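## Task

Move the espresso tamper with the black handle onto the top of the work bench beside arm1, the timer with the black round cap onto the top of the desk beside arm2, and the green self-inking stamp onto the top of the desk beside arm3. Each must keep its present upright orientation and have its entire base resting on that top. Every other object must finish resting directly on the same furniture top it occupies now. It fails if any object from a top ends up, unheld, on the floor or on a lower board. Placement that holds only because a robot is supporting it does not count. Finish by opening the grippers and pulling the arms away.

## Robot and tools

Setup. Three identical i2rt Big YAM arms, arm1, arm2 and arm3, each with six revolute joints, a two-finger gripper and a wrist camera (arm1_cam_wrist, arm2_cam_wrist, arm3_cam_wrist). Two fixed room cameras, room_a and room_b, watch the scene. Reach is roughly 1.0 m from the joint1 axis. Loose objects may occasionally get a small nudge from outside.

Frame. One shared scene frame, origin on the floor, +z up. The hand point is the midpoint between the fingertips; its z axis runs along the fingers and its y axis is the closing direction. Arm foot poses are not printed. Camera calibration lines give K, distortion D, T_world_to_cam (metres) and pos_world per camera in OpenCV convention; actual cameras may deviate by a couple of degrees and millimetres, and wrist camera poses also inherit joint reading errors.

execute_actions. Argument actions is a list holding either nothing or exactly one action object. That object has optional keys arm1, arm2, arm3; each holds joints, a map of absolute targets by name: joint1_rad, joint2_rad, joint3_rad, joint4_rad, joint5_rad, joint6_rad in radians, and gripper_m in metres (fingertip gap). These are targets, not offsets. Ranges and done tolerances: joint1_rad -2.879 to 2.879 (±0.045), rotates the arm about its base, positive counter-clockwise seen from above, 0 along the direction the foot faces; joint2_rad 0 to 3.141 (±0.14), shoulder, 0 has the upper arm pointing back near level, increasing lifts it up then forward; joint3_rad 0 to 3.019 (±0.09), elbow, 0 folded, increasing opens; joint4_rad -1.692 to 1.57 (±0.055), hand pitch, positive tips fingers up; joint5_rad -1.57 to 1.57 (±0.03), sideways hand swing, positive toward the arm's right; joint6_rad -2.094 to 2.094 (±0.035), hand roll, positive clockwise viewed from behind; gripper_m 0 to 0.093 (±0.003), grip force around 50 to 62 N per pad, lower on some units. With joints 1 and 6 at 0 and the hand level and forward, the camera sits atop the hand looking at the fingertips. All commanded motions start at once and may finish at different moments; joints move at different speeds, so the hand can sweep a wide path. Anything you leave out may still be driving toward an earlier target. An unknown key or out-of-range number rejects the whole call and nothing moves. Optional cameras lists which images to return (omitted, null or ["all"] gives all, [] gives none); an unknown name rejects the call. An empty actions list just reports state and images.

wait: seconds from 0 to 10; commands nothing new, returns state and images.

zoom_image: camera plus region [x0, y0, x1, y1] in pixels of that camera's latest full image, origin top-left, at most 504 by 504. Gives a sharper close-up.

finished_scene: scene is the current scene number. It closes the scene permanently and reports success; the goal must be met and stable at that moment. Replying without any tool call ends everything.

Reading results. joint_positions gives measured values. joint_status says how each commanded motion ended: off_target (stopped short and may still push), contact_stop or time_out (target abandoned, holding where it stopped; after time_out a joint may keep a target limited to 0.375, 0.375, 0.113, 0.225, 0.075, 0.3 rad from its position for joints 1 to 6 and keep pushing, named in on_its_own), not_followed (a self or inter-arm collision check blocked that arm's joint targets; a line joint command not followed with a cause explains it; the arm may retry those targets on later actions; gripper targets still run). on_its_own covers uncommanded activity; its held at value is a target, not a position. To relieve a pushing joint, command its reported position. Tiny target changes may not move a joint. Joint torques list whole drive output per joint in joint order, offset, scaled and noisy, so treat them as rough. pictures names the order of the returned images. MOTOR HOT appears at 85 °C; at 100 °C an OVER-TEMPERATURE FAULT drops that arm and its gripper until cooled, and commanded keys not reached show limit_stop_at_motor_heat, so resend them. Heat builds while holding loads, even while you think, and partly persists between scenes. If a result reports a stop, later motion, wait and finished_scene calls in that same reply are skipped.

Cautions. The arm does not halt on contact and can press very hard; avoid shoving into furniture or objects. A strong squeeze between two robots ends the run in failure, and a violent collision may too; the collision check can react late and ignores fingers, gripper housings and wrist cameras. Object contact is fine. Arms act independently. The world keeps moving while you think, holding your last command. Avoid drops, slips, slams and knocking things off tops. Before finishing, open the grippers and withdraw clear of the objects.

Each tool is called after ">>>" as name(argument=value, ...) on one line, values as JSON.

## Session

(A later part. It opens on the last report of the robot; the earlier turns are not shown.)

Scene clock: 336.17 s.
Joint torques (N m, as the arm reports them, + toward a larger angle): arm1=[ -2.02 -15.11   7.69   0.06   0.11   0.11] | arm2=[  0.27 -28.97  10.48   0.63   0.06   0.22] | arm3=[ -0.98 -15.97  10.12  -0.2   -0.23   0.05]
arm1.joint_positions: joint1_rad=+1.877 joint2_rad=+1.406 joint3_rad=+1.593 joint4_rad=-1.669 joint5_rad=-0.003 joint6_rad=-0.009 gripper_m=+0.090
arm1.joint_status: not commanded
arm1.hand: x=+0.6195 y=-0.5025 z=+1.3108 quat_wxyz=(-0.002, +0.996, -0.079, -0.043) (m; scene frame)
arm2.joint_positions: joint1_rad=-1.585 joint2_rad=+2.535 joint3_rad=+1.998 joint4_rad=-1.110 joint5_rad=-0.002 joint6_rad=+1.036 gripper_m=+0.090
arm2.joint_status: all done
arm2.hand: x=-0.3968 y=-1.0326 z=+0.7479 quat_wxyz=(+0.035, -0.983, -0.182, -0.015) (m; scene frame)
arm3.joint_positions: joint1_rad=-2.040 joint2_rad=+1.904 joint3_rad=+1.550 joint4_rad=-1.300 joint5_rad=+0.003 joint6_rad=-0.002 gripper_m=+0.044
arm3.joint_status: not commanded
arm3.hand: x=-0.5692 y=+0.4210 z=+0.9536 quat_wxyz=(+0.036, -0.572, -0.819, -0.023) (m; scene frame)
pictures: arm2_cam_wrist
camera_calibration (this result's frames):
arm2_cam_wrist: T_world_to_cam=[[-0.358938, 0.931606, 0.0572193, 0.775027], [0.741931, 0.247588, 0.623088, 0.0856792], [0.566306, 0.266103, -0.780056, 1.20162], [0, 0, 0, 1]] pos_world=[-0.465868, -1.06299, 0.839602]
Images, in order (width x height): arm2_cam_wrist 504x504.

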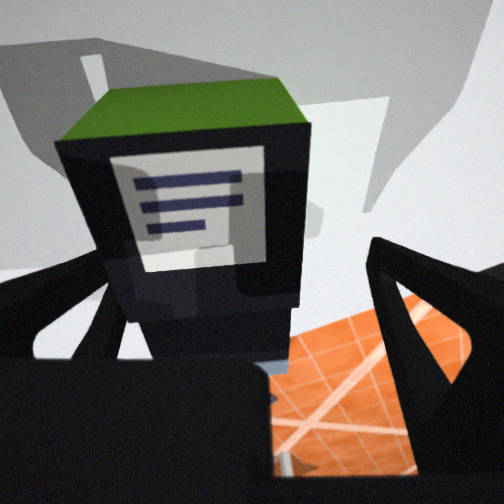

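>>> execute_actions(actions=[{"arm2":{"joints":{"joint2_rad":2.3,"joint4_rad":-1.3}}}], cameras=[])

>>> execute_actions(actions=[{"arm2":{"joints":{"joint1_rad":-1.575,"joint3_rad":2.17,"joint4_rad":-1.44}}}], cameras=["arm2_cam_wrist"])

Scene clock: 343.70 s.
Joint torques (N m, as the arm reports them, + toward a larger angle): arm1=[ -1.96 -15.19   7.69   0.06   0.11   0.11] | arm2=[ -0.37 -23.94  11.26  -0.24   0.06   0.19] | arm3=[ -0.73 -16.08  10.06  -0.19  -0.22   0.04]
arm1.joint_positions: joint1_rad=+1.877 joint2_rad=+1.406 joint3_rad=+1.593 joint4_rad=-1.669 joint5_rad=-0.003 joint6_rad=-0.009 gripper_m=+0.090
arm1.joint_status: not commanded
arm1.hand: x=+0.6195 y=-0.5025 z=+1.3108 quat_wxyz=(-0.002, +0.996, -0.079, -0.043) (m; scene frame)
arm2.joint_positions: joint1_rad=-1.585 joint2_rad=+2.289 joint3_rad=+2.001 joint4_rad=-1.291 joint5_rad=-0.002 joint6_rad=+1.036 gripper_m=+0.090
arm2.joint_status: all done
arm2.hand: x=-0.3979 y=-1.0376 z=+0.9145 quat_wxyz=(+0.003, -0.983, -0.182, -0.003) (m; scene frame)
arm3.joint_positions: joint1_rad=-2.040 joint2_rad=+1.904 joint3_rad=+1.550 joint4_rad=-1.300 joint5_rad=+0.003 joint6_rad=-0.002 gripper_m=+0.044
arm3.joint_status: not commanded
arm3.hand: x=-0.5692 y=+0.4210 z=+0.9536 quat_wxyz=(+0.036, -0.572, -0.819, -0.023) (m; scene frame)
pictures: none
No camera images: the call's "cameras" was empty. Leave "cameras" out to get every camera's image.

Scene clock: 344.67 s.
Joint torques (N m, as the arm reports them, + toward a larger angle): arm1=[ -1.97 -15.13   7.7    0.08   0.11   0.1 ] | arm2=[  0.8  -24.98  13.13  -0.19   0.08   0.24] | arm3=[ -0.91 -15.71  10.06  -0.19  -0.22   0.04]
arm1.joint_positions: joint1_rad=+1.877 joint2_rad=+1.406 joint3_rad=+1.593 joint4_rad=-1.669 joint5_rad=-0.003 joint6_rad=-0.009 gripper_m=+0.090
arm1.joint_status: not commanded
arm1.hand: x=+0.6195 y=-0.5025 z=+1.3108 quat_wxyz=(-0.002, +0.996, -0.079, -0.043) (m; scene frame)
arm2.joint_positions: joint1_rad=-1.585 joint2_rad=+2.299 joint3_rad=+2.121 joint4_rad=-1.431 joint5_rad=-0.002 joint6_rad=+1.036 gripper_m=+0.090
arm2.joint_status: all done
arm2.hand: x=-0.3987 y=-1.0424 z=+0.9532 quat_wxyz=(+0.016, -0.983, -0.182, -0.008) (m; scene frame)
arm3.joint_positions: joint1_rad=-2.040 joint2_rad=+1.904 joint3_rad=+1.550 joint4_rad=-1.300 joint5_rad=+0.003 joint6_rad=-0.002 gripper_m=+0.044
arm3.joint_status: not commanded
arm3.hand: x=-0.5692 y=+0.4210 z=+0.9536 quat_wxyz=(+0.036, -0.572, -0.819, -0.023) (m; scene frame)
pictures: arm2_cam_wrist
camera_calibration (this result's frames):
arm2_cam_wrist: T_world_to_cam=[[-0.35863, 0.933184, 0.0234818, 0.805644], [0.746022, 0.2714, 0.608106, 0.00232748], [0.561102, 0.235603, -0.793508, 1.34442], [0, 0, 0, 1]] pos_world=[-0.467164, -1.06919, 1.04647]
Images, in order (width x height): arm2_cam_wrist 504x504.

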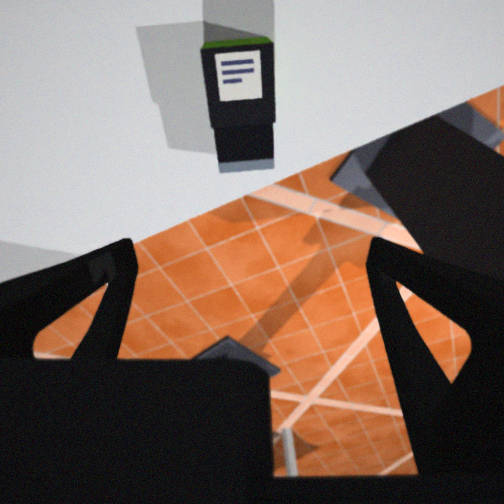

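>>> execute_actions(actions=[{"arm2":{"joints":{"joint2_rad":2.6,"joint3_rad":2.2,"joint4_rad":-1.17}}}], cameras=["arm2_cam_wrist"])

Scene clock: 351.87 s.
Joint torques (N m, as the arm reports them, + toward a larger angle): arm1=[ -2.05 -15.18   7.7    0.07   0.11   0.1 ] | arm2=[  0.42 -25.8   10.01   0.69  -0.15   0.22] | arm3=[ -0.93 -15.82  10.11  -0.19  -0.22   0.03]
arm1.joint_positions: joint1_rad=+1.877 joint2_rad=+1.406 joint3_rad=+1.593 joint4_rad=-1.669 joint5_rad=-0.003 joint6_rad=-0.009 gripper_m=+0.090
arm1.joint_status: not commanded
arm1.hand: x=+0.6195 y=-0.5025 z=+1.3108 quat_wxyz=(-0.002, +0.996, -0.079, -0.043) (m; scene frame)
arm2.joint_positions: joint1_rad=-1.580 joint2_rad=+2.580 joint3_rad=+2.184 joint4_rad=-1.182 joint5_rad=+0.003 joint6_rad=+1.040 gripper_m=+0.090
arm2.joint_status: all done
arm2.hand: x=-0.4021 y=-1.0803 z=+0.7797 quat_wxyz=(+0.003, -0.983, -0.182, +0.000) (m; scene frame)
arm3.joint_positions: joint1_rad=-2.040 joint2_rad=+1.904 joint3_rad=+1.550 joint4_rad=-1.300 joint5_rad=+0.003 joint6_rad=-0.002 gripper_m=+0.044
arm3.joint_status: not commanded
arm3.hand: x=-0.5692 y=+0.4210 z=+0.9536 quat_wxyz=(+0.036, -0.572, -0.819, -0.023) (m; scene frame)
pictures: arm2_cam_wrist
camera_calibration (this result's frames):
arm2_cam_wrist: T_world_to_cam=[[-0.359649, 0.933087, 0.000830697, 0.861027], [0.752083, 0.289356, 0.592152, 0.154879], [0.552289, 0.213592, -0.805826, 1.19982], [0, 0, 0, 1]] pos_world=[-0.469464, -1.1045, 0.874422]
Images, in order (width x height): arm2_cam_wrist 504x504.

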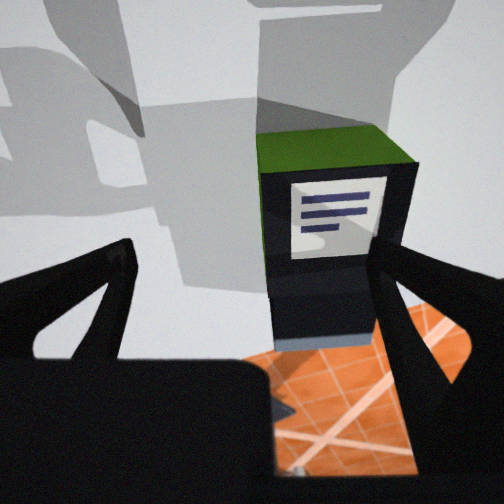

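>>> execute_actions(actions=[{"arm2":{"joints":{"joint2_rad":2.46,"joint4_rad":-1.3}}}], cameras=[])

>>> execute_actions(actions=[{"arm2":{"joints":{"joint2_rad":2.42,"joint3_rad":2.06,"joint4_rad":-1.23}}}], cameras=[])

>>> execute_actions(actions=[{"arm2":{"joints":{"joint2_rad":2.53,"joint4_rad":-1.13}}}], cameras=["arm2_cam_wrist"])

Scene clock: 362.73 s.
Joint torques (N m, as the arm reports them, + toward a larger angle): arm1=[ -1.95 -15.19   7.7    0.06   0.12   0.11] | arm2=[  0.3  -28.64  10.17  -0.19  -0.13   0.19] | arm3=[ -0.9  -15.95  10.08  -0.23  -0.22   0.03]
arm1.joint_positions: joint1_rad=+1.877 joint2_rad=+1.406 joint3_rad=+1.593 joint4_rad=-1.669 joint5_rad=-0.003 joint6_rad=-0.009 gripper_m=+0.090
arm1.joint_status: not commanded
arm1.hand: x=+0.6195 y=-0.5025 z=+1.3108 quat_wxyz=(-0.002, +0.996, -0.079, -0.043) (m; scene frame)
arm2.joint_positions: joint1_rad=-1.580 joint2_rad=+2.482 joint3_rad=+2.184 joint4_rad=-1.291 joint5_rad=+0.003 joint6_rad=+1.040 gripper_m=+0.090
arm2.joint_status: all done
arm2.hand: x=-0.4012 y=-1.0744 z=+0.8491 quat_wxyz=(+0.008, -0.983, -0.182, -0.002) (m; scene frame)
arm3.joint_positions: joint1_rad=-2.040 joint2_rad=+1.904 joint3_rad=+1.550 joint4_rad=-1.300 joint5_rad=+0.003 joint6_rad=-0.002 gripper_m=+0.044
arm3.joint_status: not commanded
arm3.hand: x=-0.5692 y=+0.4210 z=+0.9536 quat_wxyz=(+0.036, -0.572, -0.819, -0.023) (m; scene frame)
pictures: none
No camera images: the call's "cameras" was empty. Leave "cameras" out to get every camera's image.

Scene clock: 363.67 s.
Joint torques (N m, as the arm reports them, + toward a larger angle): arm1=[ -2.03 -15.16   7.71   0.06   0.11   0.1 ] | arm2=[  0.77 -28.79   9.25   0.32  -0.1    0.17] | arm3=[ -0.86 -15.78  10.07  -0.19  -0.23   0.05]
arm1.joint_positions: joint1_rad=+1.877 joint2_rad=+1.406 joint3_rad=+1.593 joint4_rad=-1.669 joint5_rad=-0.003 joint6_rad=-0.009 gripper_m=+0.090
arm1.joint_status: not commanded
arm1.hand: x=+0.6195 y=-0.5025 z=+1.3108 quat_wxyz=(-0.002, +0.996, -0.079, -0.043) (m; scene frame)
arm2.joint_positions: joint1_rad=-1.580 joint2_rad=+2.455 joint3_rad=+2.051 joint4_rad=-1.240 joint5_rad=+0.003 joint6_rad=+1.040 gripper_m=+0.090
arm2.joint_status: all done
arm2.hand: x=-0.3958 y=-1.0424 z=+0.8205 quat_wxyz=(+0.035, -0.983, -0.182, -0.011) (m; scene frame)
arm3.joint_positions: joint1_rad=-2.040 joint2_rad=+1.904 joint3_rad=+1.550 joint4_rad=-1.300 joint5_rad=+0.003 joint6_rad=-0.002 gripper_m=+0.044
arm3.joint_status: not commanded
arm3.hand: x=-0.5692 y=+0.4210 z=+0.9536 quat_wxyz=(+0.036, -0.572, -0.819, -0.023) (m; scene frame)
pictures: none
No camera images: the call's "cameras" was empty. Leave "cameras" out to get every camera's image.

Scene clock: 364.87 s.
Joint torques (N m, as the arm reports them, + toward a larger angle): arm1=[ -1.97 -15.19   7.69   0.05   0.11   0.11] | arm2=[  0.29 -26.35   8.96   0.41  -0.11   0.16] | arm3=[ -0.85 -15.97  10.09  -0.19  -0.21   0.05]
arm1.joint_positions: joint1_rad=+1.877 joint2_rad=+1.406 joint3_rad=+1.593 joint4_rad=-1.669 joint5_rad=-0.003 joint6_rad=-0.009 gripper_m=+0.090
arm1.joint_status: not commanded
arm1.hand: x=+0.6195 y=-0.5025 z=+1.3108 quat_wxyz=(-0.002, +0.996, -0.079, -0.043) (m; scene frame)
arm2.joint_positions: joint1_rad=-1.580 joint2_rad=+2.535 joint3_rad=+2.051 joint4_rad=-1.140 joint5_rad=+0.003 joint6_rad=+1.040 gripper_m=+0.090
arm2.joint_status: all done
arm2.hand: x=-0.3968 y=-1.0483 z=+0.7656 quat_wxyz=(+0.025, -0.983, -0.182, -0.008) (m; scene frame)
arm3.joint_positions: joint1_rad=-2.040 joint2_rad=+1.904 joint3_rad=+1.550 joint4_rad=-1.300 joint5_rad=+0.003 joint6_rad=-0.002 gripper_m=+0.044
arm3.joint_status: not commanded
arm3.hand: x=-0.5692 y=+0.4210 z=+0.9536 quat_wxyz=(+0.036, -0.572, -0.819, -0.023) (m; scene frame)
pictures: arm2_cam_wrist
camera_calibration (this result's frames):
arm2_cam_wrist: T_world_to_cam=[[-0.35985, 0.932141, 0.0402654, 0.801902], [0.747572, 0.262239, 0.610219, 0.105953], [0.558251, 0.249689, -0.791209, 1.20774], [0, 0, 0, 1]] pos_world=[-0.464863, -1.07683, 0.858628]
Images, in order (width x height): arm2_cam_wrist 504x504.

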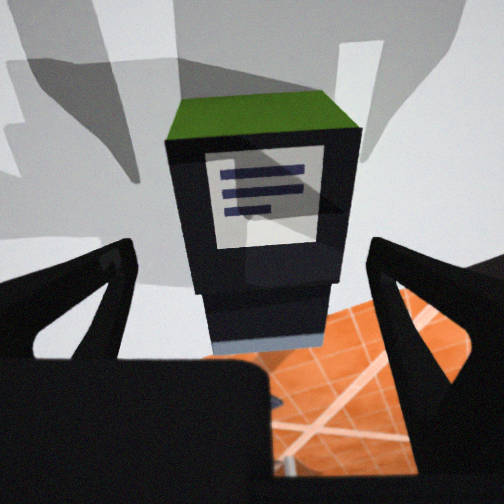

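Centered. Close, lift.

>>> execute_actions(actions=[{"arm2":{"joints":{"gripper_m":0}}}], cameras=[])

>>> execute_actions(actions=[{"arm2":{"joints":{"joint2_rad":2.1,"joint3_rad":1.8,"joint4_rad":-1.3}}}], cameras=["arm2_cam_wrist"])

>>> execute_actions(actions=[{"arm2":{"joints":{"joint1_rad":-1.5,"joint2_rad":2.2,"joint3_rad":1.12,"joint4_rad":1.05,"joint6_rad":0}}}], cameras=["arm2_cam_wrist","room_b"])

Scene clock: 377.50 s.
Joint torques (N m, as the arm reports them, + toward a larger angle): arm1=[ -1.94 -15.14   7.71   0.05   0.11   0.11] | arm2=[  0.61 -26.43   8.97   0.35  -0.1    0.2 ] | arm3=[ -0.81 -15.82  10.1   -0.22  -0.21   0.05]
arm1.joint_positions: joint1_rad=+1.877 joint2_rad=+1.406 joint3_rad=+1.593 joint4_rad=-1.669 joint5_rad=-0.003 joint6_rad=-0.009 gripper_m=+0.090
arm1.joint_status: not commanded
arm1.hand: x=+0.6195 y=-0.5025 z=+1.3108 quat_wxyz=(-0.002, +0.996, -0.079, -0.043) (m; scene frame)
arm2.joint_positions: joint1_rad=-1.580 joint2_rad=+2.535 joint3_rad=+2.051 joint4_rad=-1.139 joint5_rad=+0.003 joint6_rad=+1.040 gripper_m=+0.051
arm2.joint_status: gripper_m off_target (ended at +0.051, target +0.000)
arm2.hand: x=-0.3967 y=-1.0485 z=+0.7656 quat_wxyz=(+0.024, -0.983, -0.182, -0.008) (m; scene frame)
arm3.joint_positions: joint1_rad=-2.040 joint2_rad=+1.904 joint3_rad=+1.550 joint4_rad=-1.300 joint5_rad=+0.003 joint6_rad=-0.002 gripper_m=+0.044
arm3.joint_status: not commanded
arm3.hand: x=-0.5692 y=+0.4210 z=+0.9536 quat_wxyz=(+0.036, -0.572, -0.819, -0.023) (m; scene frame)
pictures: none
No camera images: the call's "cameras" was empty. Leave "cameras" out to get every camera's image.

Scene clock: 378.97 s.
Joint torques (N m, as the arm reports them, + toward a larger angle): arm1=[ -1.98 -15.15   7.69   0.06   0.12   0.1 ] | arm2=[  0.17 -21.72   9.96  -0.26  -0.13   0.18] | arm3=[ -0.81 -16.08  10.08  -0.2   -0.21   0.05]
arm1.joint_positions: joint1_rad=+1.877 joint2_rad=+1.406 joint3_rad=+1.593 joint4_rad=-1.669 joint5_rad=-0.003 joint6_rad=-0.009 gripper_m=+0.090
arm1.joint_status: not commanded
arm1.hand: x=+0.6195 y=-0.5025 z=+1.3108 quat_wxyz=(-0.002, +0.996, -0.079, -0.043) (m; scene frame)
arm2.joint_positions: joint1_rad=-1.580 joint2_rad=+2.094 joint3_rad=+1.785 joint4_rad=-1.294 joint5_rad=+0.003 joint6_rad=+1.040 gripper_m=+0.051
arm2.joint_status: all done
arm2.hand: x=-0.3852 y=-0.9782 z=+0.9609 quat_wxyz=(+0.015, -0.983, -0.182, -0.005) (m; scene frame)
arm3.joint_positions: joint1_rad=-2.040 joint2_rad=+1.904 joint3_rad=+1.550 joint4_rad=-1.300 joint5_rad=+0.003 joint6_rad=-0.002 gripper_m=+0.044
arm3.joint_status: not commanded
arm3.hand: x=-0.5692 y=+0.4210 z=+0.9536 quat_wxyz=(+0.036, -0.572, -0.819, -0.023) (m; scene frame)
pictures: arm2_cam_wrist
camera_calibration (this result's frames):
arm2_cam_wrist: T_world_to_cam=[[-0.35936, 0.932944, 0.0218154, 0.751508], [0.749321, 0.274539, 0.602616, -0.0202435], [0.556218, 0.232903, -0.797733, 1.3274], [0, 0, 0, 1]] pos_world=[-0.453094, -1.00471, 1.05472]
Images, in order (width x height): arm2_cam_wrist 504x504.

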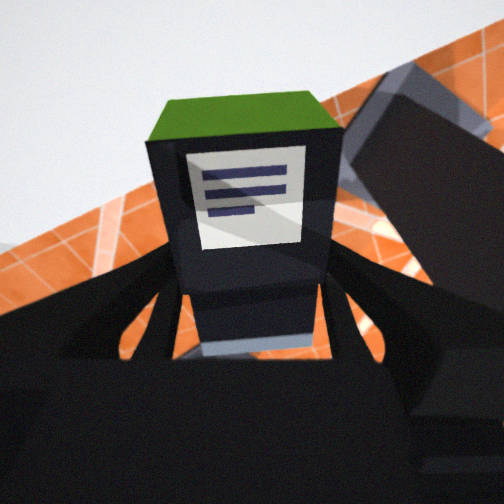

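Scene clock: 381.43 s.
Joint torques (N m, as the arm reports them, + toward a larger angle): arm1=[ -2.01 -15.15   7.7    0.06   0.12   0.11] | arm2=[  0.57 -20.54   7.26   2.69  -0.02  -0.12] | arm3=[ -1.03 -15.79  10.11  -0.26  -0.21   0.03]
arm1.joint_positions: joint1_rad=+1.877 joint2_rad=+1.406 joint3_rad=+1.593 joint4_rad=-1.669 joint5_rad=-0.003 joint6_rad=-0.009 gripper_m=+0.090
arm1.joint_status: not commanded
arm1.hand: x=+0.6195 y=-0.5025 z=+1.3108 quat_wxyz=(-0.002, +0.996, -0.079, -0.043) (m; scene frame)
arm2.joint_positions: joint1_rad=-1.510 joint2_rad=+2.211 joint3_rad=+1.103 joint4_rad=+1.032 joint5_rad=-0.002 joint6_rad=+0.014 gripper_m=+0.051
arm2.joint_status: all done
arm2.hand: x=-0.3495 y=-1.0761 z=+0.9312 quat_wxyz=(-0.462, -0.545, -0.490, +0.499) (m; scene frame)
arm3.joint_positions: joint1_rad=-2.040 joint2_rad=+1.904 joint3_rad=+1.550 joint4_rad=-1.300 joint5_rad=+0.003 joint6_rad=-0.002 gripper_m=+0.044
arm3.joint_status: not commanded
arm3.hand: x=-0.5692 y=+0.4210 z=+0.9536 quat_wxyz=(+0.036, -0.572, -0.819, -0.023) (m; scene frame)
pictures: arm2_cam_wrist, room_b
camera_calibration (this result's frames):
arm2_cam_wrist: T_world_to_cam=[[-0.996097, 0.0869889, -0.0149681, -0.24226], [0.0678778, 0.646506, -0.759884, 1.42866], [-0.0564245, -0.757934, -0.649887, -0.11141], [0, 0, 0, 1]] pos_world=[-0.344575, -0.987002, 1.00958]
Images, in order (width x height): arm2_cam_wrist 504x504, room_b 504x504.

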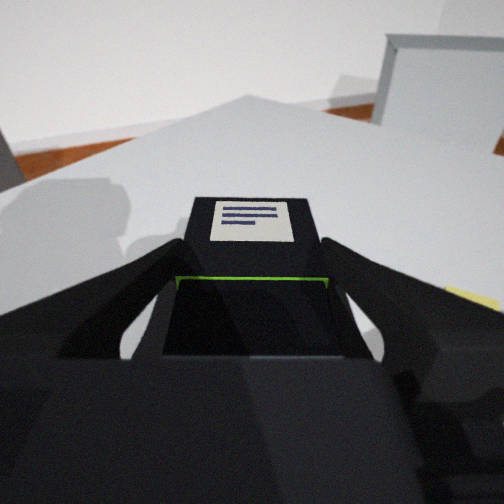

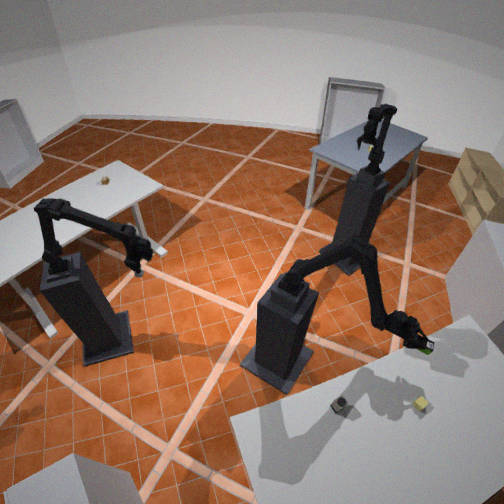

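>>> execute_actions(actions=[{"arm2":{"joints":{"joint4_rad":0.75}}}], cameras=["arm2_cam_wrist","room_b"])

Scene clock: 414.87 s.
Joint torques (N m, as the arm reports them, + toward a larger angle): arm1=[ -1.98 -15.12   7.69   0.06   0.11   0.11] | arm2=[  0.17 -20.45   7.17   1.69   0.01  -0.13] | arm3=[ -0.84 -15.82  10.08  -0.21  -0.21   0.03]
arm1.joint_positions: joint1_rad=+1.877 joint2_rad=+1.406 joint3_rad=+1.593 joint4_rad=-1.669 joint5_rad=-0.003 joint6_rad=-0.009 gripper_m=+0.090
arm1.joint_status: not commanded
arm1.hand: x=+0.6195 y=-0.5025 z=+1.3108 quat_wxyz=(-0.002, +0.996, -0.079, -0.043) (m; scene frame)
arm2.joint_positions: joint1_rad=-1.510 joint2_rad=+2.211 joint3_rad=+1.103 joint4_rad=+0.754 joint5_rad=-0.002 joint6_rad=+0.014 gripper_m=+0.051
arm2.joint_status: all done
arm2.hand: x=-0.3481 y=-1.0617 z=+0.8647 quat_wxyz=(-0.389, -0.610, -0.548, +0.419) (m; scene frame)
arm3.joint_positions: joint1_rad=-2.040 joint2_rad=+1.904 joint3_rad=+1.550 joint4_rad=-1.300 joint5_rad=+0.003 joint6_rad=-0.002 gripper_m=+0.044
arm3.joint_status: not commanded
arm3.hand: x=-0.5692 y=+0.4210 z=+0.9536 quat_wxyz=(+0.036, -0.572, -0.819, -0.023) (m; scene frame)
pictures: arm2_cam_wrist, room_b
camera_calibration (this result's frames):
arm2_cam_wrist: T_world_to_cam=[[-0.995713, 0.0910519, -0.0163056, -0.237484], [0.0848686, 0.829141, -0.552559, 1.38924], [-0.036792, -0.551574, -0.833314, 0.240918], [0, 0, 0, 1]] pos_world=[-0.345505, -0.997373, 0.964528]
Images, in order (width x height): arm2_cam_wrist 504x504, room_b 504x504.

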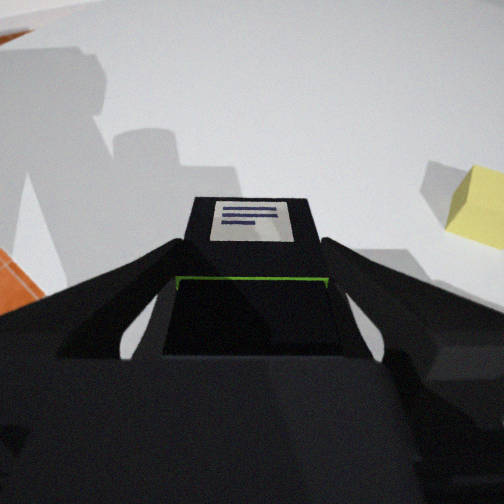

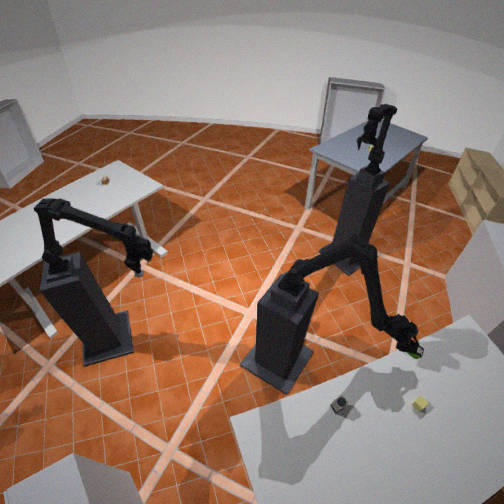

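>>> execute_actions(actions=[], cameras=["arm2_cam_wrist","room_b"])

Scene clock: 449.90 s.
Joint torques (N m, as the arm reports them, + toward a larger angle): arm1=[ -1.94 -15.08   7.71   0.07   0.11   0.11] | arm2=[  1.23 -20.53   7.32   1.77   0.01  -0.13] | arm3=[ -0.76 -15.89  10.07  -0.23  -0.22   0.03]
arm1.joint_positions: joint1_rad=+1.877 joint2_rad=+1.406 joint3_rad=+1.593 joint4_rad=-1.669 joint5_rad=-0.003 joint6_rad=-0.009 gripper_m=+0.090
arm1.joint_status: not commanded
arm1.hand: x=+0.6195 y=-0.5025 z=+1.3108 quat_wxyz=(-0.002, +0.996, -0.079, -0.043) (m; scene frame)
arm2.joint_positions: joint1_rad=-1.510 joint2_rad=+2.211 joint3_rad=+1.103 joint4_rad=+0.754 joint5_rad=-0.002 joint6_rad=+0.014 gripper_m=+0.051
arm2.joint_status: all done
arm2.hand: x=-0.3481 y=-1.0617 z=+0.8647 quat_wxyz=(-0.389, -0.610, -0.548, +0.419) (m; scene frame)
arm3.joint_positions: joint1_rad=-2.040 joint2_rad=+1.904 joint3_rad=+1.550 joint4_rad=-1.300 joint5_rad=+0.003 joint6_rad=-0.002 gripper_m=+0.044
arm3.joint_status: not commanded
arm3.hand: x=-0.5692 y=+0.4210 z=+0.9536 quat_wxyz=(+0.036, -0.572, -0.819, -0.023) (m; scene frame)
pictures: arm2_cam_wrist, room_b
camera_calibration (this result's frames):
arm2_cam_wrist: T_world_to_cam=[[-0.995713, 0.0910519, -0.0163056, -0.237484], [0.0848686, 0.829141, -0.552559, 1.38924], [-0.036792, -0.551574, -0.833314, 0.240918], [0, 0, 0, 1]] pos_world=[-0.345505, -0.997373, 0.964528]
Images, in order (width x height): arm2_cam_wrist 504x504, room_b 504x504.

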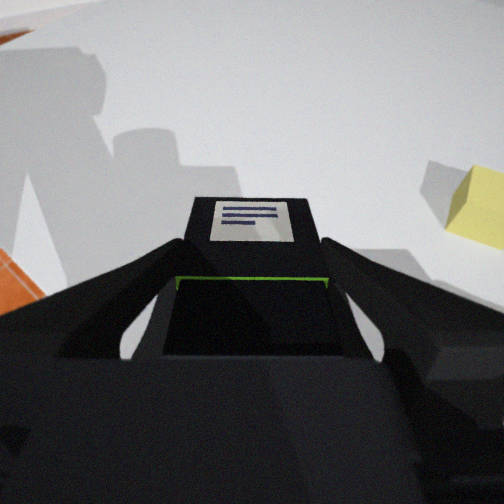

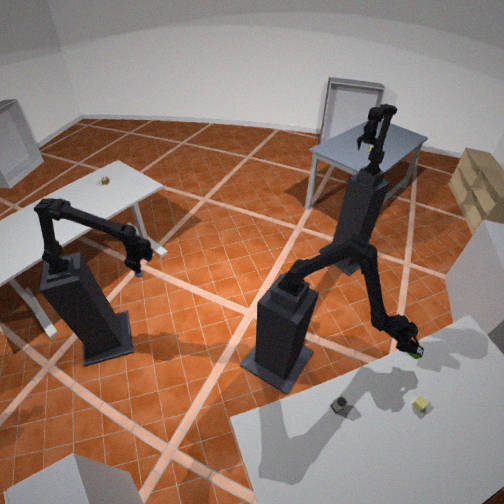

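>>> execute_actions(actions=[{"arm2":{"joints":{"joint2_rad":2.40,"joint4_rad":1.30}}}], cameras=["arm2_cam_wrist"])

Scene clock: 467.37 s.
Joint torques (N m, as the arm reports them, + toward a larger angle): arm1=[ -2.   -15.17   7.7    0.05   0.1    0.11] | arm2=[  1.11 -22.67   5.31   3.15  -0.03  -0.11] | arm3=[ -0.94 -16.02  10.06  -0.18  -0.22   0.04]
arm1.joint_positions: joint1_rad=+1.877 joint2_rad=+1.406 joint3_rad=+1.593 joint4_rad=-1.669 joint5_rad=-0.003 joint6_rad=-0.009 gripper_m=+0.090
arm1.joint_status: not commanded
arm1.hand: x=+0.6195 y=-0.5025 z=+1.3108 quat_wxyz=(-0.002, +0.996, -0.079, -0.043) (m; scene frame)
arm2.joint_positions: joint1_rad=-1.510 joint2_rad=+2.431 joint3_rad=+1.103 joint4_rad=+1.275 joint5_rad=-0.002 joint6_rad=+0.014 gripper_m=+0.051
arm2.joint_status: all done
arm2.hand: x=-0.3468 y=-1.0488 z=+0.8403 quat_wxyz=(-0.468, -0.539, -0.485, +0.505) (m; scene frame)
arm3.joint_positions: joint1_rad=-2.040 joint2_rad=+1.904 joint3_rad=+1.550 joint4_rad=-1.300 joint5_rad=+0.003 joint6_rad=-0.002 gripper_m=+0.044
arm3.joint_status: not commanded
arm3.hand: x=-0.5692 y=+0.4210 z=+0.9536 quat_wxyz=(+0.036, -0.572, -0.819, -0.023) (m; scene frame)
pictures: arm2_cam_wrist
camera_calibration (this result's frames):
arm2_cam_wrist: T_world_to_cam=[[-0.996127, 0.0866681, -0.0148055, -0.243824], [0.0662183, 0.628726, -0.774803, 1.33504], [-0.057842, -0.772782, -0.63203, -0.180715], [0, 0, 0, 1]] pos_world=[-0.341736, -0.957897, 0.916567]
Images, in order (width x height): arm2_cam_wrist 504x504.

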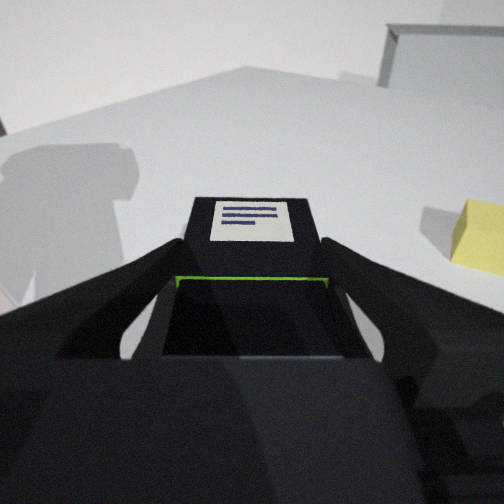

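>>> execute_actions(actions=[{"arm2":{"joints":{"joint2_rad":2.50,"joint4_rad":1.40}}}], cameras=[])

>>> execute_actions(actions=[{"arm2":{"joints":{"gripper_m":0.09}}}], cameras=["arm2_cam_wrist"])

Scene clock: 477.67 s.
Joint torques (N m, as the arm reports them, + toward a larger angle): arm1=[ -1.99 -15.15   7.69   0.06   0.11   0.11] | arm2=[  0.77 -20.22   4.6    3.12  -0.01  -0.11] | arm3=[ -0.79 -15.96  10.09  -0.23  -0.21   0.05]
arm1.joint_positions: joint1_rad=+1.877 joint2_rad=+1.406 joint3_rad=+1.593 joint4_rad=-1.669 joint5_rad=-0.003 joint6_rad=-0.009 gripper_m=+0.090
arm1.joint_status: not commanded
arm1.hand: x=+0.6195 y=-0.5025 z=+1.3108 quat_wxyz=(-0.002, +0.996, -0.079, -0.043) (m; scene frame)
arm2.joint_positions: joint1_rad=-1.510 joint2_rad=+2.504 joint3_rad=+1.103 joint4_rad=+1.375 joint5_rad=-0.002 joint6_rad=+0.014 gripper_m=+0.051
arm2.joint_status: all done
arm2.hand: x=-0.3455 y=-1.0353 z=+0.8167 quat_wxyz=(-0.475, -0.532, -0.478, +0.512) (m; scene frame)
arm3.joint_positions: joint1_rad=-2.040 joint2_rad=+1.904 joint3_rad=+1.550 joint4_rad=-1.300 joint5_rad=+0.003 joint6_rad=-0.002 gripper_m=+0.044
arm3.joint_status: not commanded
arm3.hand: x=-0.5692 y=+0.4210 z=+0.9536 quat_wxyz=(+0.036, -0.572, -0.819, -0.023) (m; scene frame)
pictures: none
No camera images: the call's "cameras" was empty. Leave "cameras" out to get every camera's image.

Scene clock: 478.37 s.
Joint torques (N m, as the arm reports them, + toward a larger angle): arm1=[ -2.01 -15.2    7.69   0.06   0.11   0.11] | arm2=[  0.67 -20.51   4.76   3.06  -0.02  -0.13] | arm3=[ -0.94 -15.92  10.03  -0.2   -0.23   0.02]
arm1.joint_positions: joint1_rad=+1.877 joint2_rad=+1.406 joint3_rad=+1.593 joint4_rad=-1.669 joint5_rad=-0.003 joint6_rad=-0.009 gripper_m=+0.090
arm1.joint_status: not commanded
arm1.hand: x=+0.6195 y=-0.5025 z=+1.3108 quat_wxyz=(-0.002, +0.996, -0.079, -0.043) (m; scene frame)
arm2.joint_positions: joint1_rad=-1.510 joint2_rad=+2.504 joint3_rad=+1.103 joint4_rad=+1.378 joint5_rad=-0.002 joint6_rad=+0.014 gripper_m=+0.090
arm2.joint_status: all done
arm2.hand: x=-0.3455 y=-1.0353 z=+0.8173 quat_wxyz=(-0.475, -0.532, -0.478, +0.513) (m; scene frame)
arm3.joint_positions: joint1_rad=-2.040 joint2_rad=+1.904 joint3_rad=+1.550 joint4_rad=-1.300 joint5_rad=+0.003 joint6_rad=-0.002 gripper_m=+0.044
arm3.joint_status: not commanded
arm3.hand: x=-0.5692 y=+0.4210 z=+0.9536 quat_wxyz=(+0.036, -0.572, -0.819, -0.023) (m; scene frame)
pictures: arm2_cam_wrist
camera_calibration (this result's frames):
arm2_cam_wrist: T_world_to_cam=[[-0.996166, 0.0862582, -0.0145839, -0.244662], [0.0640208, 0.605195, -0.793499, 1.29883], [-0.0596197, -0.791391, -0.608397, -0.223911], [0, 0, 0, 1]] pos_world=[-0.340225, -0.942142, 0.890825]
Images, in order (width x height): arm2_cam_wrist 504x504.

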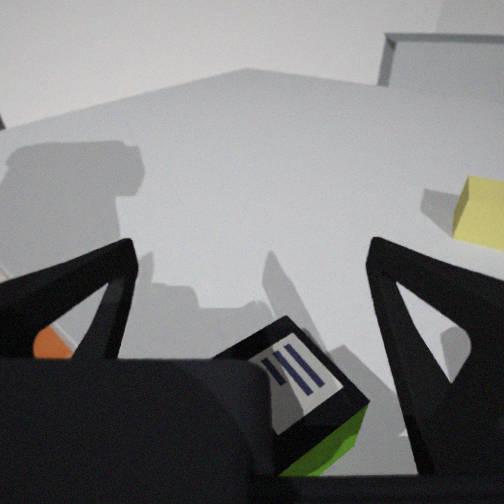

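It dropped and tumbled. Lift and look.

>>> execute_actions(actions=[{"arm2":{"joints":{"joint2_rad":1.9,"joint3_rad":1.3,"joint4_rad":-0.9}}}], cameras=["arm2_cam_wrist","room_b"])

Scene clock: 485.27 s.
Joint torques (N m, as the arm reports them, + toward a larger angle): arm1=[ -1.97 -15.2    7.68   0.07   0.11   0.11] | arm2=[  0.56 -18.88   8.67   0.08  -0.02  -0.09] | arm3=[ -1.05 -15.89  10.1   -0.22  -0.23   0.04]
arm1.joint_positions: joint1_rad=+1.877 joint2_rad=+1.406 joint3_rad=+1.593 joint4_rad=-1.669 joint5_rad=-0.003 joint6_rad=-0.009 gripper_m=+0.090
arm1.joint_status: not commanded
arm1.hand: x=+0.6195 y=-0.5025 z=+1.3108 quat_wxyz=(-0.002, +0.996, -0.079, -0.043) (m; scene frame)
arm2.joint_positions: joint1_rad=-1.510 joint2_rad=+1.906 joint3_rad=+1.289 joint4_rad=-0.891 joint5_rad=-0.002 joint6_rad=+0.014 gripper_m=+0.090
arm2.joint_status: all done
arm2.hand: x=-0.3325 y=-0.8963 z=+0.8975 quat_wxyz=(-0.023, -0.744, -0.667, +0.022) (m; scene frame)
arm3.joint_positions: joint1_rad=-2.040 joint2_rad=+1.904 joint3_rad=+1.550 joint4_rad=-1.300 joint5_rad=+0.003 joint6_rad=-0.002 gripper_m=+0.044
arm3.joint_status: not commanded
arm3.hand: x=-0.5692 y=+0.4210 z=+0.9536 quat_wxyz=(+0.036, -0.572, -0.819, -0.023) (m; scene frame)
pictures: arm2_cam_wrist, room_b
camera_calibration (this result's frames):
arm2_cam_wrist: T_world_to_cam=[[-0.994257, 0.106579, -0.00972754, -0.22803], [0.08461, 0.838448, 0.538374, 0.298035], [0.0655355, 0.534459, -0.84265, 1.37586], [0, 0, 0, 1]] pos_world=[-0.342105, -0.960923, 0.996695]
Images, in order (width x height): arm2_cam_wrist 504x504, room_b 504x504.

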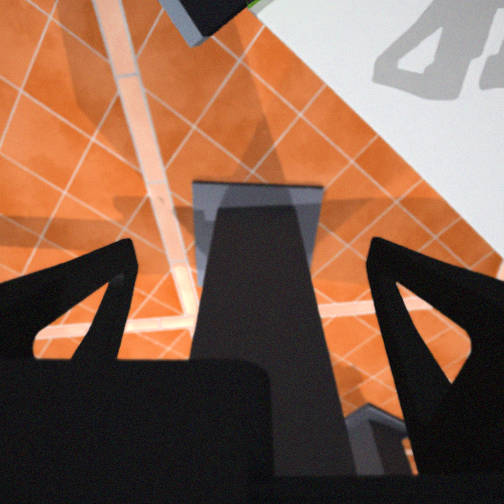

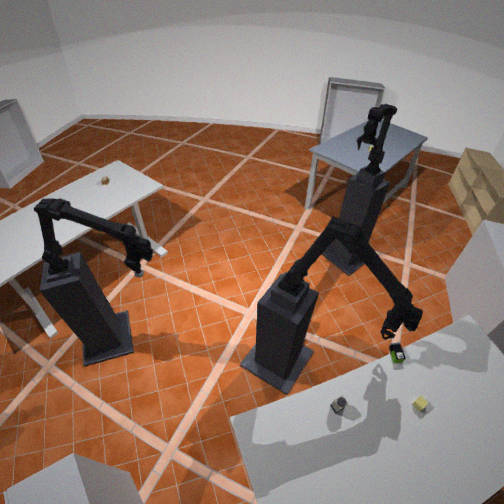

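>>> zoom_image(camera="room_b", region=[340, 300, 460, 420])

Region (340, 300, 460, 420) of room_b's 504x504 image, scaled by 4.200, with more detail than that image has.

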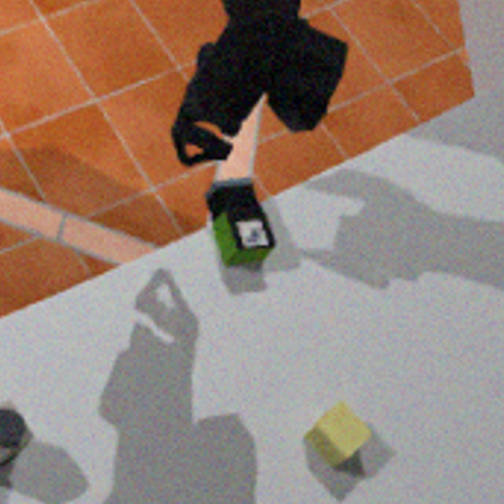

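>>> execute_actions(actions=[{"arm2":{"joints":{"joint1_rad":-1.456,"joint2_rad":2.0,"joint3_rad":1.5,"joint4_rad":-1.05}}}], cameras=["arm2_cam_wrist"])

Scene clock: 502.43 s.
Joint torques (N m, as the arm reports them, + toward a larger angle): arm1=[ -1.98 -15.14   7.68   0.05   0.11   0.11] | arm2=[  0.69 -19.63  12.    -0.31   0.    -0.08] | arm3=[ -0.92 -15.86  10.07  -0.17  -0.23   0.03]
arm1.joint_positions: joint1_rad=+1.877 joint2_rad=+1.406 joint3_rad=+1.593 joint4_rad=-1.669 joint5_rad=-0.003 joint6_rad=-0.009 gripper_m=+0.090
arm1.joint_status: not commanded
arm1.hand: x=+0.6195 y=-0.5025 z=+1.3108 quat_wxyz=(-0.002, +0.996, -0.079, -0.043) (m; scene frame)
arm2.joint_positions: joint1_rad=-1.458 joint2_rad=+2.006 joint3_rad=+1.453 joint4_rad=-1.041 joint5_rad=-0.002 joint6_rad=+0.014 gripper_m=+0.090
arm2.joint_status: all done
arm2.hand: x=-0.3059 y=-0.9229 z=+0.8970 quat_wxyz=(+0.006, -0.727, -0.687, -0.009) (m; scene frame)
arm3.joint_positions: joint1_rad=-2.040 joint2_rad=+1.904 joint3_rad=+1.550 joint4_rad=-1.300 joint5_rad=+0.003 joint6_rad=-0.002 gripper_m=+0.044
arm3.joint_status: not commanded
arm3.hand: x=-0.5692 y=+0.4210 z=+0.9536 quat_wxyz=(+0.036, -0.572, -0.819, -0.023) (m; scene frame)
pictures: arm2_cam_wrist
camera_calibration (this result's frames):
arm2_cam_wrist: T_world_to_cam=[[-0.998418, 0.0555732, -0.00854526, -0.248186], [0.0389044, 0.79253, 0.60859, 0.199004], [0.0405937, 0.607295, -0.793439, 1.40336], [0, 0, 0, 1]] pos_world=[-0.312503, -0.996179, 0.990249]
Images, in order (width x height): arm2_cam_wrist 504x504.

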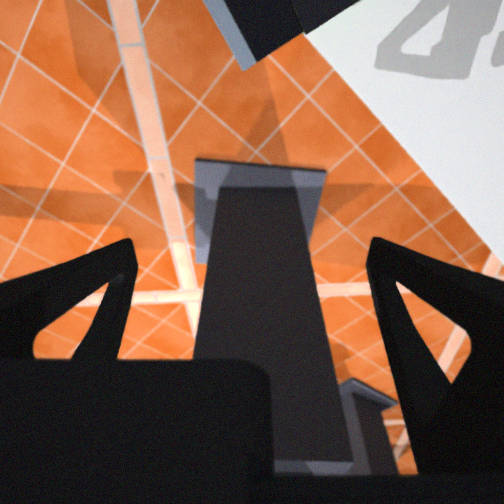

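>>> execute_actions(actions=[{"arm2":{"joints":{"joint1_rad":-1.486,"joint2_rad":2.3,"joint3_rad":1.92,"joint4_rad":-1.15}}}], cameras=["arm2_cam_wrist"])

Scene clock: 519.47 s.
Joint torques (N m, as the arm reports them, + toward a larger angle): arm1=[ -1.96 -15.13   7.7    0.07   0.12   0.11] | arm2=[ -0.71 -25.95  12.39  -0.24   0.04  -0.1 ] | arm3=[ -1.   -15.97  10.1   -0.21  -0.22   0.04]
arm1.joint_positions: joint1_rad=+1.877 joint2_rad=+1.406 joint3_rad=+1.593 joint4_rad=-1.669 joint5_rad=-0.003 joint6_rad=-0.009 gripper_m=+0.090
arm1.joint_status: not commanded
arm1.hand: x=+0.6195 y=-0.5025 z=+1.3108 quat_wxyz=(-0.002, +0.996, -0.079, -0.043) (m; scene frame)
arm2.joint_positions: joint1_rad=-1.476 joint2_rad=+2.316 joint3_rad=+1.869 joint4_rad=-1.141 joint5_rad=-0.002 joint6_rad=+0.014 gripper_m=+0.090
arm2.joint_status: all done
arm2.hand: x=-0.3224 y=-1.0285 z=+0.8497 quat_wxyz=(+0.005, -0.733, -0.680, -0.007) (m; scene frame)
arm3.joint_positions: joint1_rad=-2.040 joint2_rad=+1.904 joint3_rad=+1.550 joint4_rad=-1.300 joint5_rad=+0.003 joint6_rad=-0.002 gripper_m=+0.044
arm3.joint_status: not commanded
arm3.hand: x=-0.5692 y=+0.4210 z=+0.9536 quat_wxyz=(+0.036, -0.572, -0.819, -0.023) (m; scene frame)
pictures: arm2_cam_wrist
camera_calibration (this result's frames):
arm2_cam_wrist: T_world_to_cam=[[-0.997263, 0.0734268, -0.00863058, -0.240325], [0.0532793, 0.794698, 0.604662, 0.322311], [0.0512571, 0.602548, -0.796435, 1.43176], [0, 0, 0, 1]] pos_world=[-0.330228, -1.1012, 0.943345]
Images, in order (width x height): arm2_cam_wrist 504x504.

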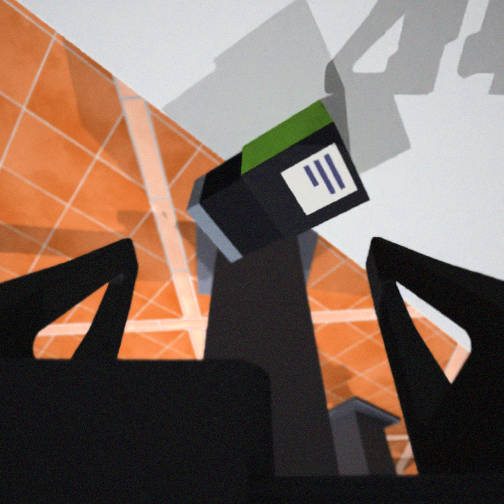

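>>> execute_actions(actions=[{"arm2":{"joints":{"joint1_rad":-1.505,"joint6_rad":1.22}}}], cameras=[])

>>> execute_actions(actions=[{"arm2":{"joints":{"joint2_rad":2.43,"joint3_rad":1.92,"joint4_rad":-1.03}}}], cameras=["arm2_cam_wrist"])

Scene clock: 533.40 s.
Joint torques (N m, as the arm reports them, + toward a larger angle): arm1=[ -2.1  -15.11   7.7    0.06   0.12   0.11] | arm2=[  0.22 -25.79  12.48  -0.25   0.09   0.21] | arm3=[ -0.93 -15.88  10.06  -0.25  -0.21   0.03]
arm1.joint_positions: joint1_rad=+1.877 joint2_rad=+1.406 joint3_rad=+1.593 joint4_rad=-1.669 joint5_rad=-0.003 joint6_rad=-0.009 gripper_m=+0.090
arm1.joint_status: not commanded
arm1.hand: x=+0.6195 y=-0.5025 z=+1.3108 quat_wxyz=(-0.002, +0.996, -0.079, -0.043) (m; scene frame)
arm2.joint_positions: joint1_rad=-1.496 joint2_rad=+2.316 joint3_rad=+1.869 joint4_rad=-1.141 joint5_rad=-0.002 joint6_rad=+1.205 gripper_m=+0.090
arm2.joint_status: all done
arm2.hand: x=-0.3356 y=-1.0276 z=+0.8497 quat_wxyz=(+0.008, -0.990, -0.142, -0.003) (m; scene frame)
arm3.joint_positions: joint1_rad=-2.040 joint2_rad=+1.904 joint3_rad=+1.550 joint4_rad=-1.300 joint5_rad=+0.003 joint6_rad=-0.002 gripper_m=+0.044
arm3.joint_status: not commanded
arm3.hand: x=-0.5692 y=+0.4210 z=+0.9536 quat_wxyz=(+0.036, -0.572, -0.819, -0.023) (m; scene frame)
pictures: none
No camera images: the call's "cameras" was empty. Leave "cameras" out to get every camera's image.

Scene clock: 534.30 s.
Joint torques (N m, as the arm reports them, + toward a larger angle): arm1=[ -1.98 -15.11   7.7    0.06   0.11   0.11] | arm2=[ -1.19 -24.77  10.91   0.81  -0.06   0.24] | arm3=[ -0.94 -15.78  10.04  -0.22  -0.22   0.04]
arm1.joint_positions: joint1_rad=+1.877 joint2_rad=+1.406 joint3_rad=+1.593 joint4_rad=-1.669 joint5_rad=-0.003 joint6_rad=-0.009 gripper_m=+0.090
arm1.joint_status: not commanded
arm1.hand: x=+0.6195 y=-0.5025 z=+1.3108 quat_wxyz=(-0.002, +0.996, -0.079, -0.043) (m; scene frame)
arm2.joint_positions: joint1_rad=-1.496 joint2_rad=+2.433 joint3_rad=+1.883 joint4_rad=-1.043 joint5_rad=+0.003 joint6_rad=+1.206 gripper_m=+0.090
arm2.joint_status: all done
arm2.hand: x=-0.3368 y=-1.0323 z=+0.7778 quat_wxyz=(+0.011, -0.990, -0.142, -0.002) (m; scene frame)
arm3.joint_positions: joint1_rad=-2.040 joint2_rad=+1.904 joint3_rad=+1.550 joint4_rad=-1.300 joint5_rad=+0.003 joint6_rad=-0.002 gripper_m=+0.044
arm3.joint_status: not commanded
arm3.hand: x=-0.5692 y=+0.4210 z=+0.9536 quat_wxyz=(+0.036, -0.572, -0.819, -0.023) (m; scene frame)
pictures: arm2_cam_wrist
camera_calibration (this result's frames):
arm2_cam_wrist: T_world_to_cam=[[-0.281655, 0.95939, 0.0155518, 0.881738], [0.772815, 0.217215, 0.596301, 0.0222977], [0.568707, 0.17997, -0.80261, 1.12032], [0, 0, 0, 1]] pos_world=[-0.406018, -1.0524, 0.872169]
Images, in order (width x height): arm2_cam_wrist 504x504.

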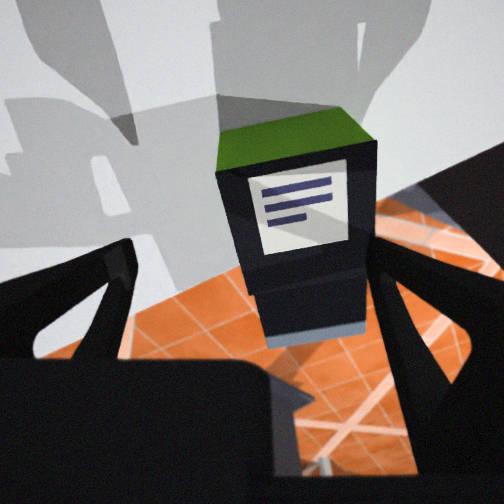

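>>> execute_actions(actions=[{"arm2":{"joints":{"gripper_m":0.03}}}], cameras=[])

>>> execute_actions(actions=[{"arm2":{"joints":{"joint2_rad":2.2,"joint4_rad":-1.2}}}], cameras=[])

>>> execute_actions(actions=[{"arm2":{"joints":{"joint6_rad":0.0}}}], cameras=["arm2_cam_wrist"])

Scene clock: 542.73 s.
Joint torques (N m, as the arm reports them, + toward a larger angle): arm1=[ -1.94 -15.22   7.7    0.05   0.12   0.11] | arm2=[ -0.62 -25.12  10.64   0.44  -0.12   0.22] | arm3=[ -0.92 -15.88  10.08  -0.2   -0.22   0.04]
arm1.joint_positions: joint1_rad=+1.877 joint2_rad=+1.406 joint3_rad=+1.593 joint4_rad=-1.669 joint5_rad=-0.003 joint6_rad=-0.009 gripper_m=+0.090
arm1.joint_status: not commanded
arm1.hand: x=+0.6195 y=-0.5025 z=+1.3108 quat_wxyz=(-0.002, +0.996, -0.079, -0.043) (m; scene frame)
arm2.joint_positions: joint1_rad=-1.496 joint2_rad=+2.433 joint3_rad=+1.886 joint4_rad=-1.038 joint5_rad=+0.002 joint6_rad=+1.207 gripper_m=+0.030
arm2.joint_status: all done
arm2.hand: x=-0.3369 y=-1.0351 z=+0.7788 quat_wxyz=(+0.007, -0.990, -0.142, -0.001) (m; scene frame)
arm3.joint_positions: joint1_rad=-2.040 joint2_rad=+1.904 joint3_rad=+1.550 joint4_rad=-1.300 joint5_rad=+0.003 joint6_rad=-0.002 gripper_m=+0.044
arm3.joint_status: not commanded
arm3.hand: x=-0.5692 y=+0.4210 z=+0.9536 quat_wxyz=(+0.036, -0.572, -0.819, -0.023) (m; scene frame)
pictures: none
No camera images: the call's "cameras" was empty. Leave "cameras" out to get every camera's image.

Scene clock: 543.97 s.
Joint torques (N m, as the arm reports them, + toward a larger angle): arm1=[ -1.99 -15.18   7.7    0.07   0.11   0.1 ] | arm2=[ -0.1  -23.2   11.47   0.12  -0.11   0.19] | arm3=[ -1.03 -15.79  10.12  -0.18  -0.22   0.03]
arm1.joint_positions: joint1_rad=+1.877 joint2_rad=+1.406 joint3_rad=+1.593 joint4_rad=-1.669 joint5_rad=-0.003 joint6_rad=-0.009 gripper_m=+0.090
arm1.joint_status: not commanded
arm1.hand: x=+0.6195 y=-0.5025 z=+1.3108 quat_wxyz=(-0.002, +0.996, -0.079, -0.043) (m; scene frame)
arm2.joint_positions: joint1_rad=-1.496 joint2_rad=+2.189 joint3_rad=+1.891 joint4_rad=-1.191 joint5_rad=+0.002 joint6_rad=+1.207 gripper_m=+0.030
arm2.joint_status: all done
arm2.hand: x=-0.3375 y=-1.0405 z=+0.9409 quat_wxyz=(-0.040, -0.989, -0.141, +0.010) (m; scene frame)
arm3.joint_positions: joint1_rad=-2.040 joint2_rad=+1.904 joint3_rad=+1.550 joint4_rad=-1.300 joint5_rad=+0.003 joint6_rad=-0.002 gripper_m=+0.044
arm3.joint_status: not commanded
arm3.hand: x=-0.5692 y=+0.4210 z=+0.9536 quat_wxyz=(+0.036, -0.572, -0.819, -0.023) (m; scene frame)
pictures: none
No camera images: the call's "cameras" was empty. Leave "cameras" out to get every camera's image.

Scene clock: 545.97 s.
Joint torques (N m, as the arm reports them, + toward a larger angle): arm1=[ -1.97 -15.2    7.71   0.05   0.11   0.11] | arm2=[  0.13 -22.97  11.55   0.05  -0.16  -0.14] | arm3=[ -0.9  -15.99  10.08  -0.18  -0.22   0.04]
arm1.joint_positions: joint1_rad=+1.877 joint2_rad=+1.406 joint3_rad=+1.593 joint4_rad=-1.669 joint5_rad=-0.003 joint6_rad=-0.009 gripper_m=+0.090
arm1.joint_status: not commanded
arm1.hand: x=+0.6195 y=-0.5025 z=+1.3108 quat_wxyz=(-0.002, +0.996, -0.079, -0.043) (m; scene frame)
arm2.joint_positions: joint1_rad=-1.496 joint2_rad=+2.189 joint3_rad=+1.891 joint4_rad=-1.191 joint5_rad=+0.002 joint6_rad=+0.015 gripper_m=+0.030
arm2.joint_status: all done
arm2.hand: x=-0.3375 y=-1.0405 z=+0.9409 quat_wxyz=(-0.028, -0.739, -0.672, +0.031) (m; scene frame)
arm3.joint_positions: joint1_rad=-2.040 joint2_rad=+1.904 joint3_rad=+1.550 joint4_rad=-1.300 joint5_rad=+0.003 joint6_rad=-0.002 gripper_m=+0.044
arm3.joint_status: not commanded
arm3.hand: x=-0.5692 y=+0.4210 z=+0.9536 quat_wxyz=(+0.036, -0.572, -0.819, -0.023) (m; scene frame)
pictures: arm2_cam_wrist
camera_calibration (this result's frames):
arm2_cam_wrist: T_world_to_cam=[[-0.995568, 0.0938882, -0.00545303, -0.234896], [0.0772178, 0.849145, 0.522485, 0.419594], [0.0536856, 0.519748, -0.852631, 1.4799], [0, 0, 0, 1]] pos_world=[-0.345704, -1.10342, 1.0413]
Images, in order (width x height): arm2_cam_wrist 504x504.

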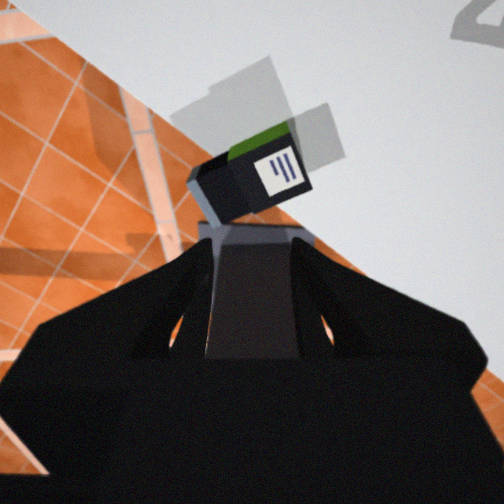

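>>> execute_actions(actions=[{"arm2":{"joints":{"joint1_rad":-1.55,"joint6_rad":1.1,"gripper_m":0.09,"joint2_rad":2.33,"joint4_rad":-1.1}}}], cameras=["arm2_cam_wrist"])

Scene clock: 562.07 s.
Joint torques (N m, as the arm reports them, + toward a larger angle): arm1=[ -1.97 -15.16   7.71   0.06   0.12   0.11] | arm2=[  0.39 -26.95  10.89   0.43  -0.07   0.23] | arm3=[ -0.87 -15.83  10.02  -0.22  -0.22   0.03]
arm1.joint_positions: joint1_rad=+1.877 joint2_rad=+1.406 joint3_rad=+1.593 joint4_rad=-1.669 joint5_rad=-0.003 joint6_rad=-0.009 gripper_m=+0.090
arm1.joint_status: not commanded
arm1.hand: x=+0.6195 y=-0.5025 z=+1.3108 quat_wxyz=(-0.002, +0.996, -0.079, -0.043) (m; scene frame)
arm2.joint_positions: joint1_rad=-1.551 joint2_rad=+2.355 joint3_rad=+1.891 joint4_rad=-1.110 joint5_rad=+0.002 joint6_rad=+1.085 gripper_m=+0.090
arm2.joint_status: all done
arm2.hand: x=-0.3742 y=-1.0330 z=+0.8321 quat_wxyz=(+0.001, -0.985, -0.175, +0.000) (m; scene frame)
arm3.joint_positions: joint1_rad=-2.040 joint2_rad=+1.904 joint3_rad=+1.550 joint4_rad=-1.300 joint5_rad=+0.003 joint6_rad=-0.002 gripper_m=+0.044
arm3.joint_status: not commanded
arm3.hand: x=-0.5692 y=+0.4210 z=+0.9536 quat_wxyz=(+0.036, -0.572, -0.819, -0.023) (m; scene frame)
pictures: arm2_cam_wrist
camera_calibration (this result's frames):
arm2_cam_wrist: T_world_to_cam=[[-0.344645, 0.938727, -0.00338687, 0.841843], [0.756478, 0.279867, 0.591114, 0.0818377], [0.555842, 0.201162, -0.806581, 1.20573], [0, 0, 0, 1]] pos_world=[-0.441968, -1.05571, 0.926997]
Images, in order (width x height): arm2_cam_wrist 504x504.

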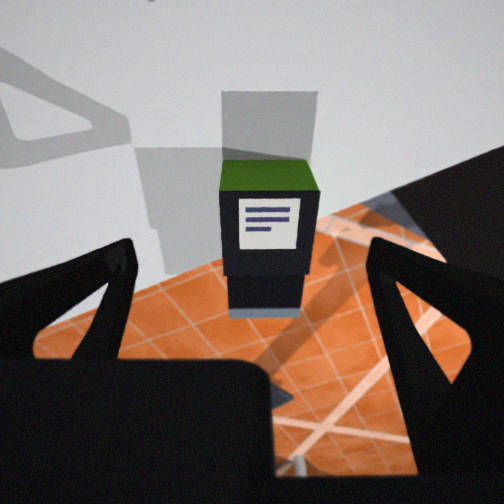

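Well aligned. Descend.

>>> execute_actions(actions=[{"arm2":{"joints":{"joint2_rad":2.44,"joint4_rad":-1.02}}}], cameras=["arm2_cam_wrist"])

>>> execute_actions(actions=[{"arm2":{"joints":{"gripper_m":0.03}}}], cameras=["arm2_cam_wrist"])

Scene clock: 570.00 s.
Joint torques (N m, as the arm reports them, + toward a larger angle): arm1=[ -2.03 -15.15   7.71   0.07   0.12   0.11] | arm2=[  0.09 -25.17  10.12   0.63  -0.09   0.25] | arm3=[ -0.74 -15.9   10.02  -0.21  -0.22   0.04]
arm1.joint_positions: joint1_rad=+1.877 joint2_rad=+1.406 joint3_rad=+1.593 joint4_rad=-1.669 joint5_rad=-0.003 joint6_rad=-0.009 gripper_m=+0.090
arm1.joint_status: not commanded
arm1.hand: x=+0.6195 y=-0.5025 z=+1.3108 quat_wxyz=(-0.002, +0.996, -0.079, -0.043) (m; scene frame)
arm2.joint_positions: joint1_rad=-1.551 joint2_rad=+2.448 joint3_rad=+1.891 joint4_rad=-1.030 joint5_rad=+0.002 joint6_rad=+1.085 gripper_m=+0.090
arm2.joint_status: all done
arm2.hand: x=-0.3739 y=-1.0314 z=+0.7704 quat_wxyz=(+0.008, -0.985, -0.174, -0.002) (m; scene frame)
arm3.joint_positions: joint1_rad=-2.040 joint2_rad=+1.904 joint3_rad=+1.550 joint4_rad=-1.300 joint5_rad=+0.003 joint6_rad=-0.002 gripper_m=+0.044
arm3.joint_status: not commanded
arm3.hand: x=-0.5692 y=+0.4210 z=+0.9536 quat_wxyz=(+0.036, -0.572, -0.819, -0.023) (m; scene frame)
pictures: arm2_cam_wrist
camera_calibration (this result's frames):
arm2_cam_wrist: T_world_to_cam=[[-0.344306, 0.938817, 0.00875183, 0.831141], [0.755483, 0.271511, 0.596261, 0.104746], [0.557404, 0.211908, -0.802743, 1.16416], [0, 0, 0, 1]] pos_world=[-0.441873, -1.05542, 0.864788]
Images, in order (width x height): arm2_cam_wrist 504x504.

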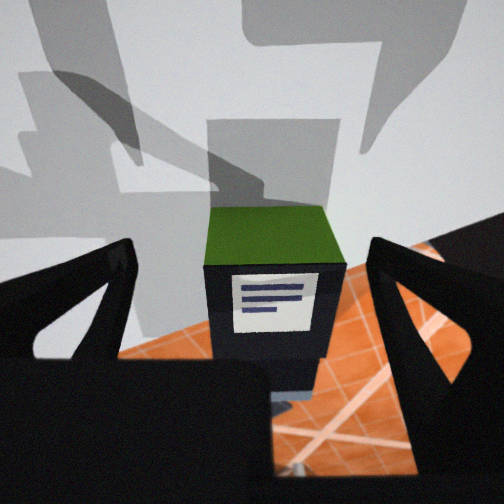

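Scene clock: 570.63 s.
Joint torques (N m, as the arm reports them, + toward a larger angle): arm1=[ -2.02 -15.19   7.69   0.08   0.11   0.11] | arm2=[  0.2  -25.78  10.33   0.54  -0.09   0.25] | arm3=[ -0.77 -15.67  10.1   -0.2   -0.22   0.03]
arm1.joint_positions: joint1_rad=+1.877 joint2_rad=+1.406 joint3_rad=+1.593 joint4_rad=-1.669 joint5_rad=-0.003 joint6_rad=-0.009 gripper_m=+0.090
arm1.joint_status: not commanded
arm1.hand: x=+0.6195 y=-0.5025 z=+1.3108 quat_wxyz=(-0.002, +0.996, -0.079, -0.043) (m; scene frame)
arm2.joint_positions: joint1_rad=-1.551 joint2_rad=+2.448 joint3_rad=+1.891 joint4_rad=-1.030 joint5_rad=+0.002 joint6_rad=+1.086 gripper_m=+0.050
arm2.joint_status: gripper_m off_target (ended at +0.050, target +0.030)
arm2.hand: x=-0.3739 y=-1.0314 z=+0.7704 quat_wxyz=(+0.008, -0.985, -0.174, -0.002) (m; scene frame)
arm3.joint_positions: joint1_rad=-2.040 joint2_rad=+1.904 joint3_rad=+1.550 joint4_rad=-1.300 joint5_rad=+0.003 joint6_rad=-0.002 gripper_m=+0.044
arm3.joint_status: not commanded
arm3.hand: x=-0.5692 y=+0.4210 z=+0.9536 quat_wxyz=(+0.036, -0.572, -0.819, -0.023) (m; scene frame)
pictures: arm2_cam_wrist
camera_calibration (this result's frames):
arm2_cam_wrist: T_world_to_cam=[[-0.34359, 0.939079, 0.00875655, 0.831676], [0.755697, 0.270934, 0.596253, 0.104238], [0.557556, 0.211484, -0.802749, 1.16378], [0, 0, 0, 1]] pos_world=[-0.44189, -1.05537, 0.864789]
Images, in order (width x height): arm2_cam_wrist 504x504.

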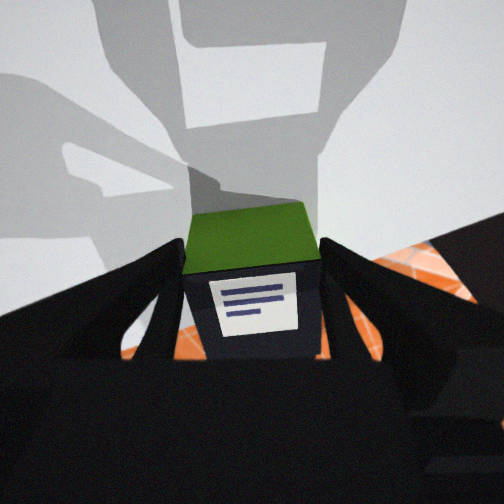

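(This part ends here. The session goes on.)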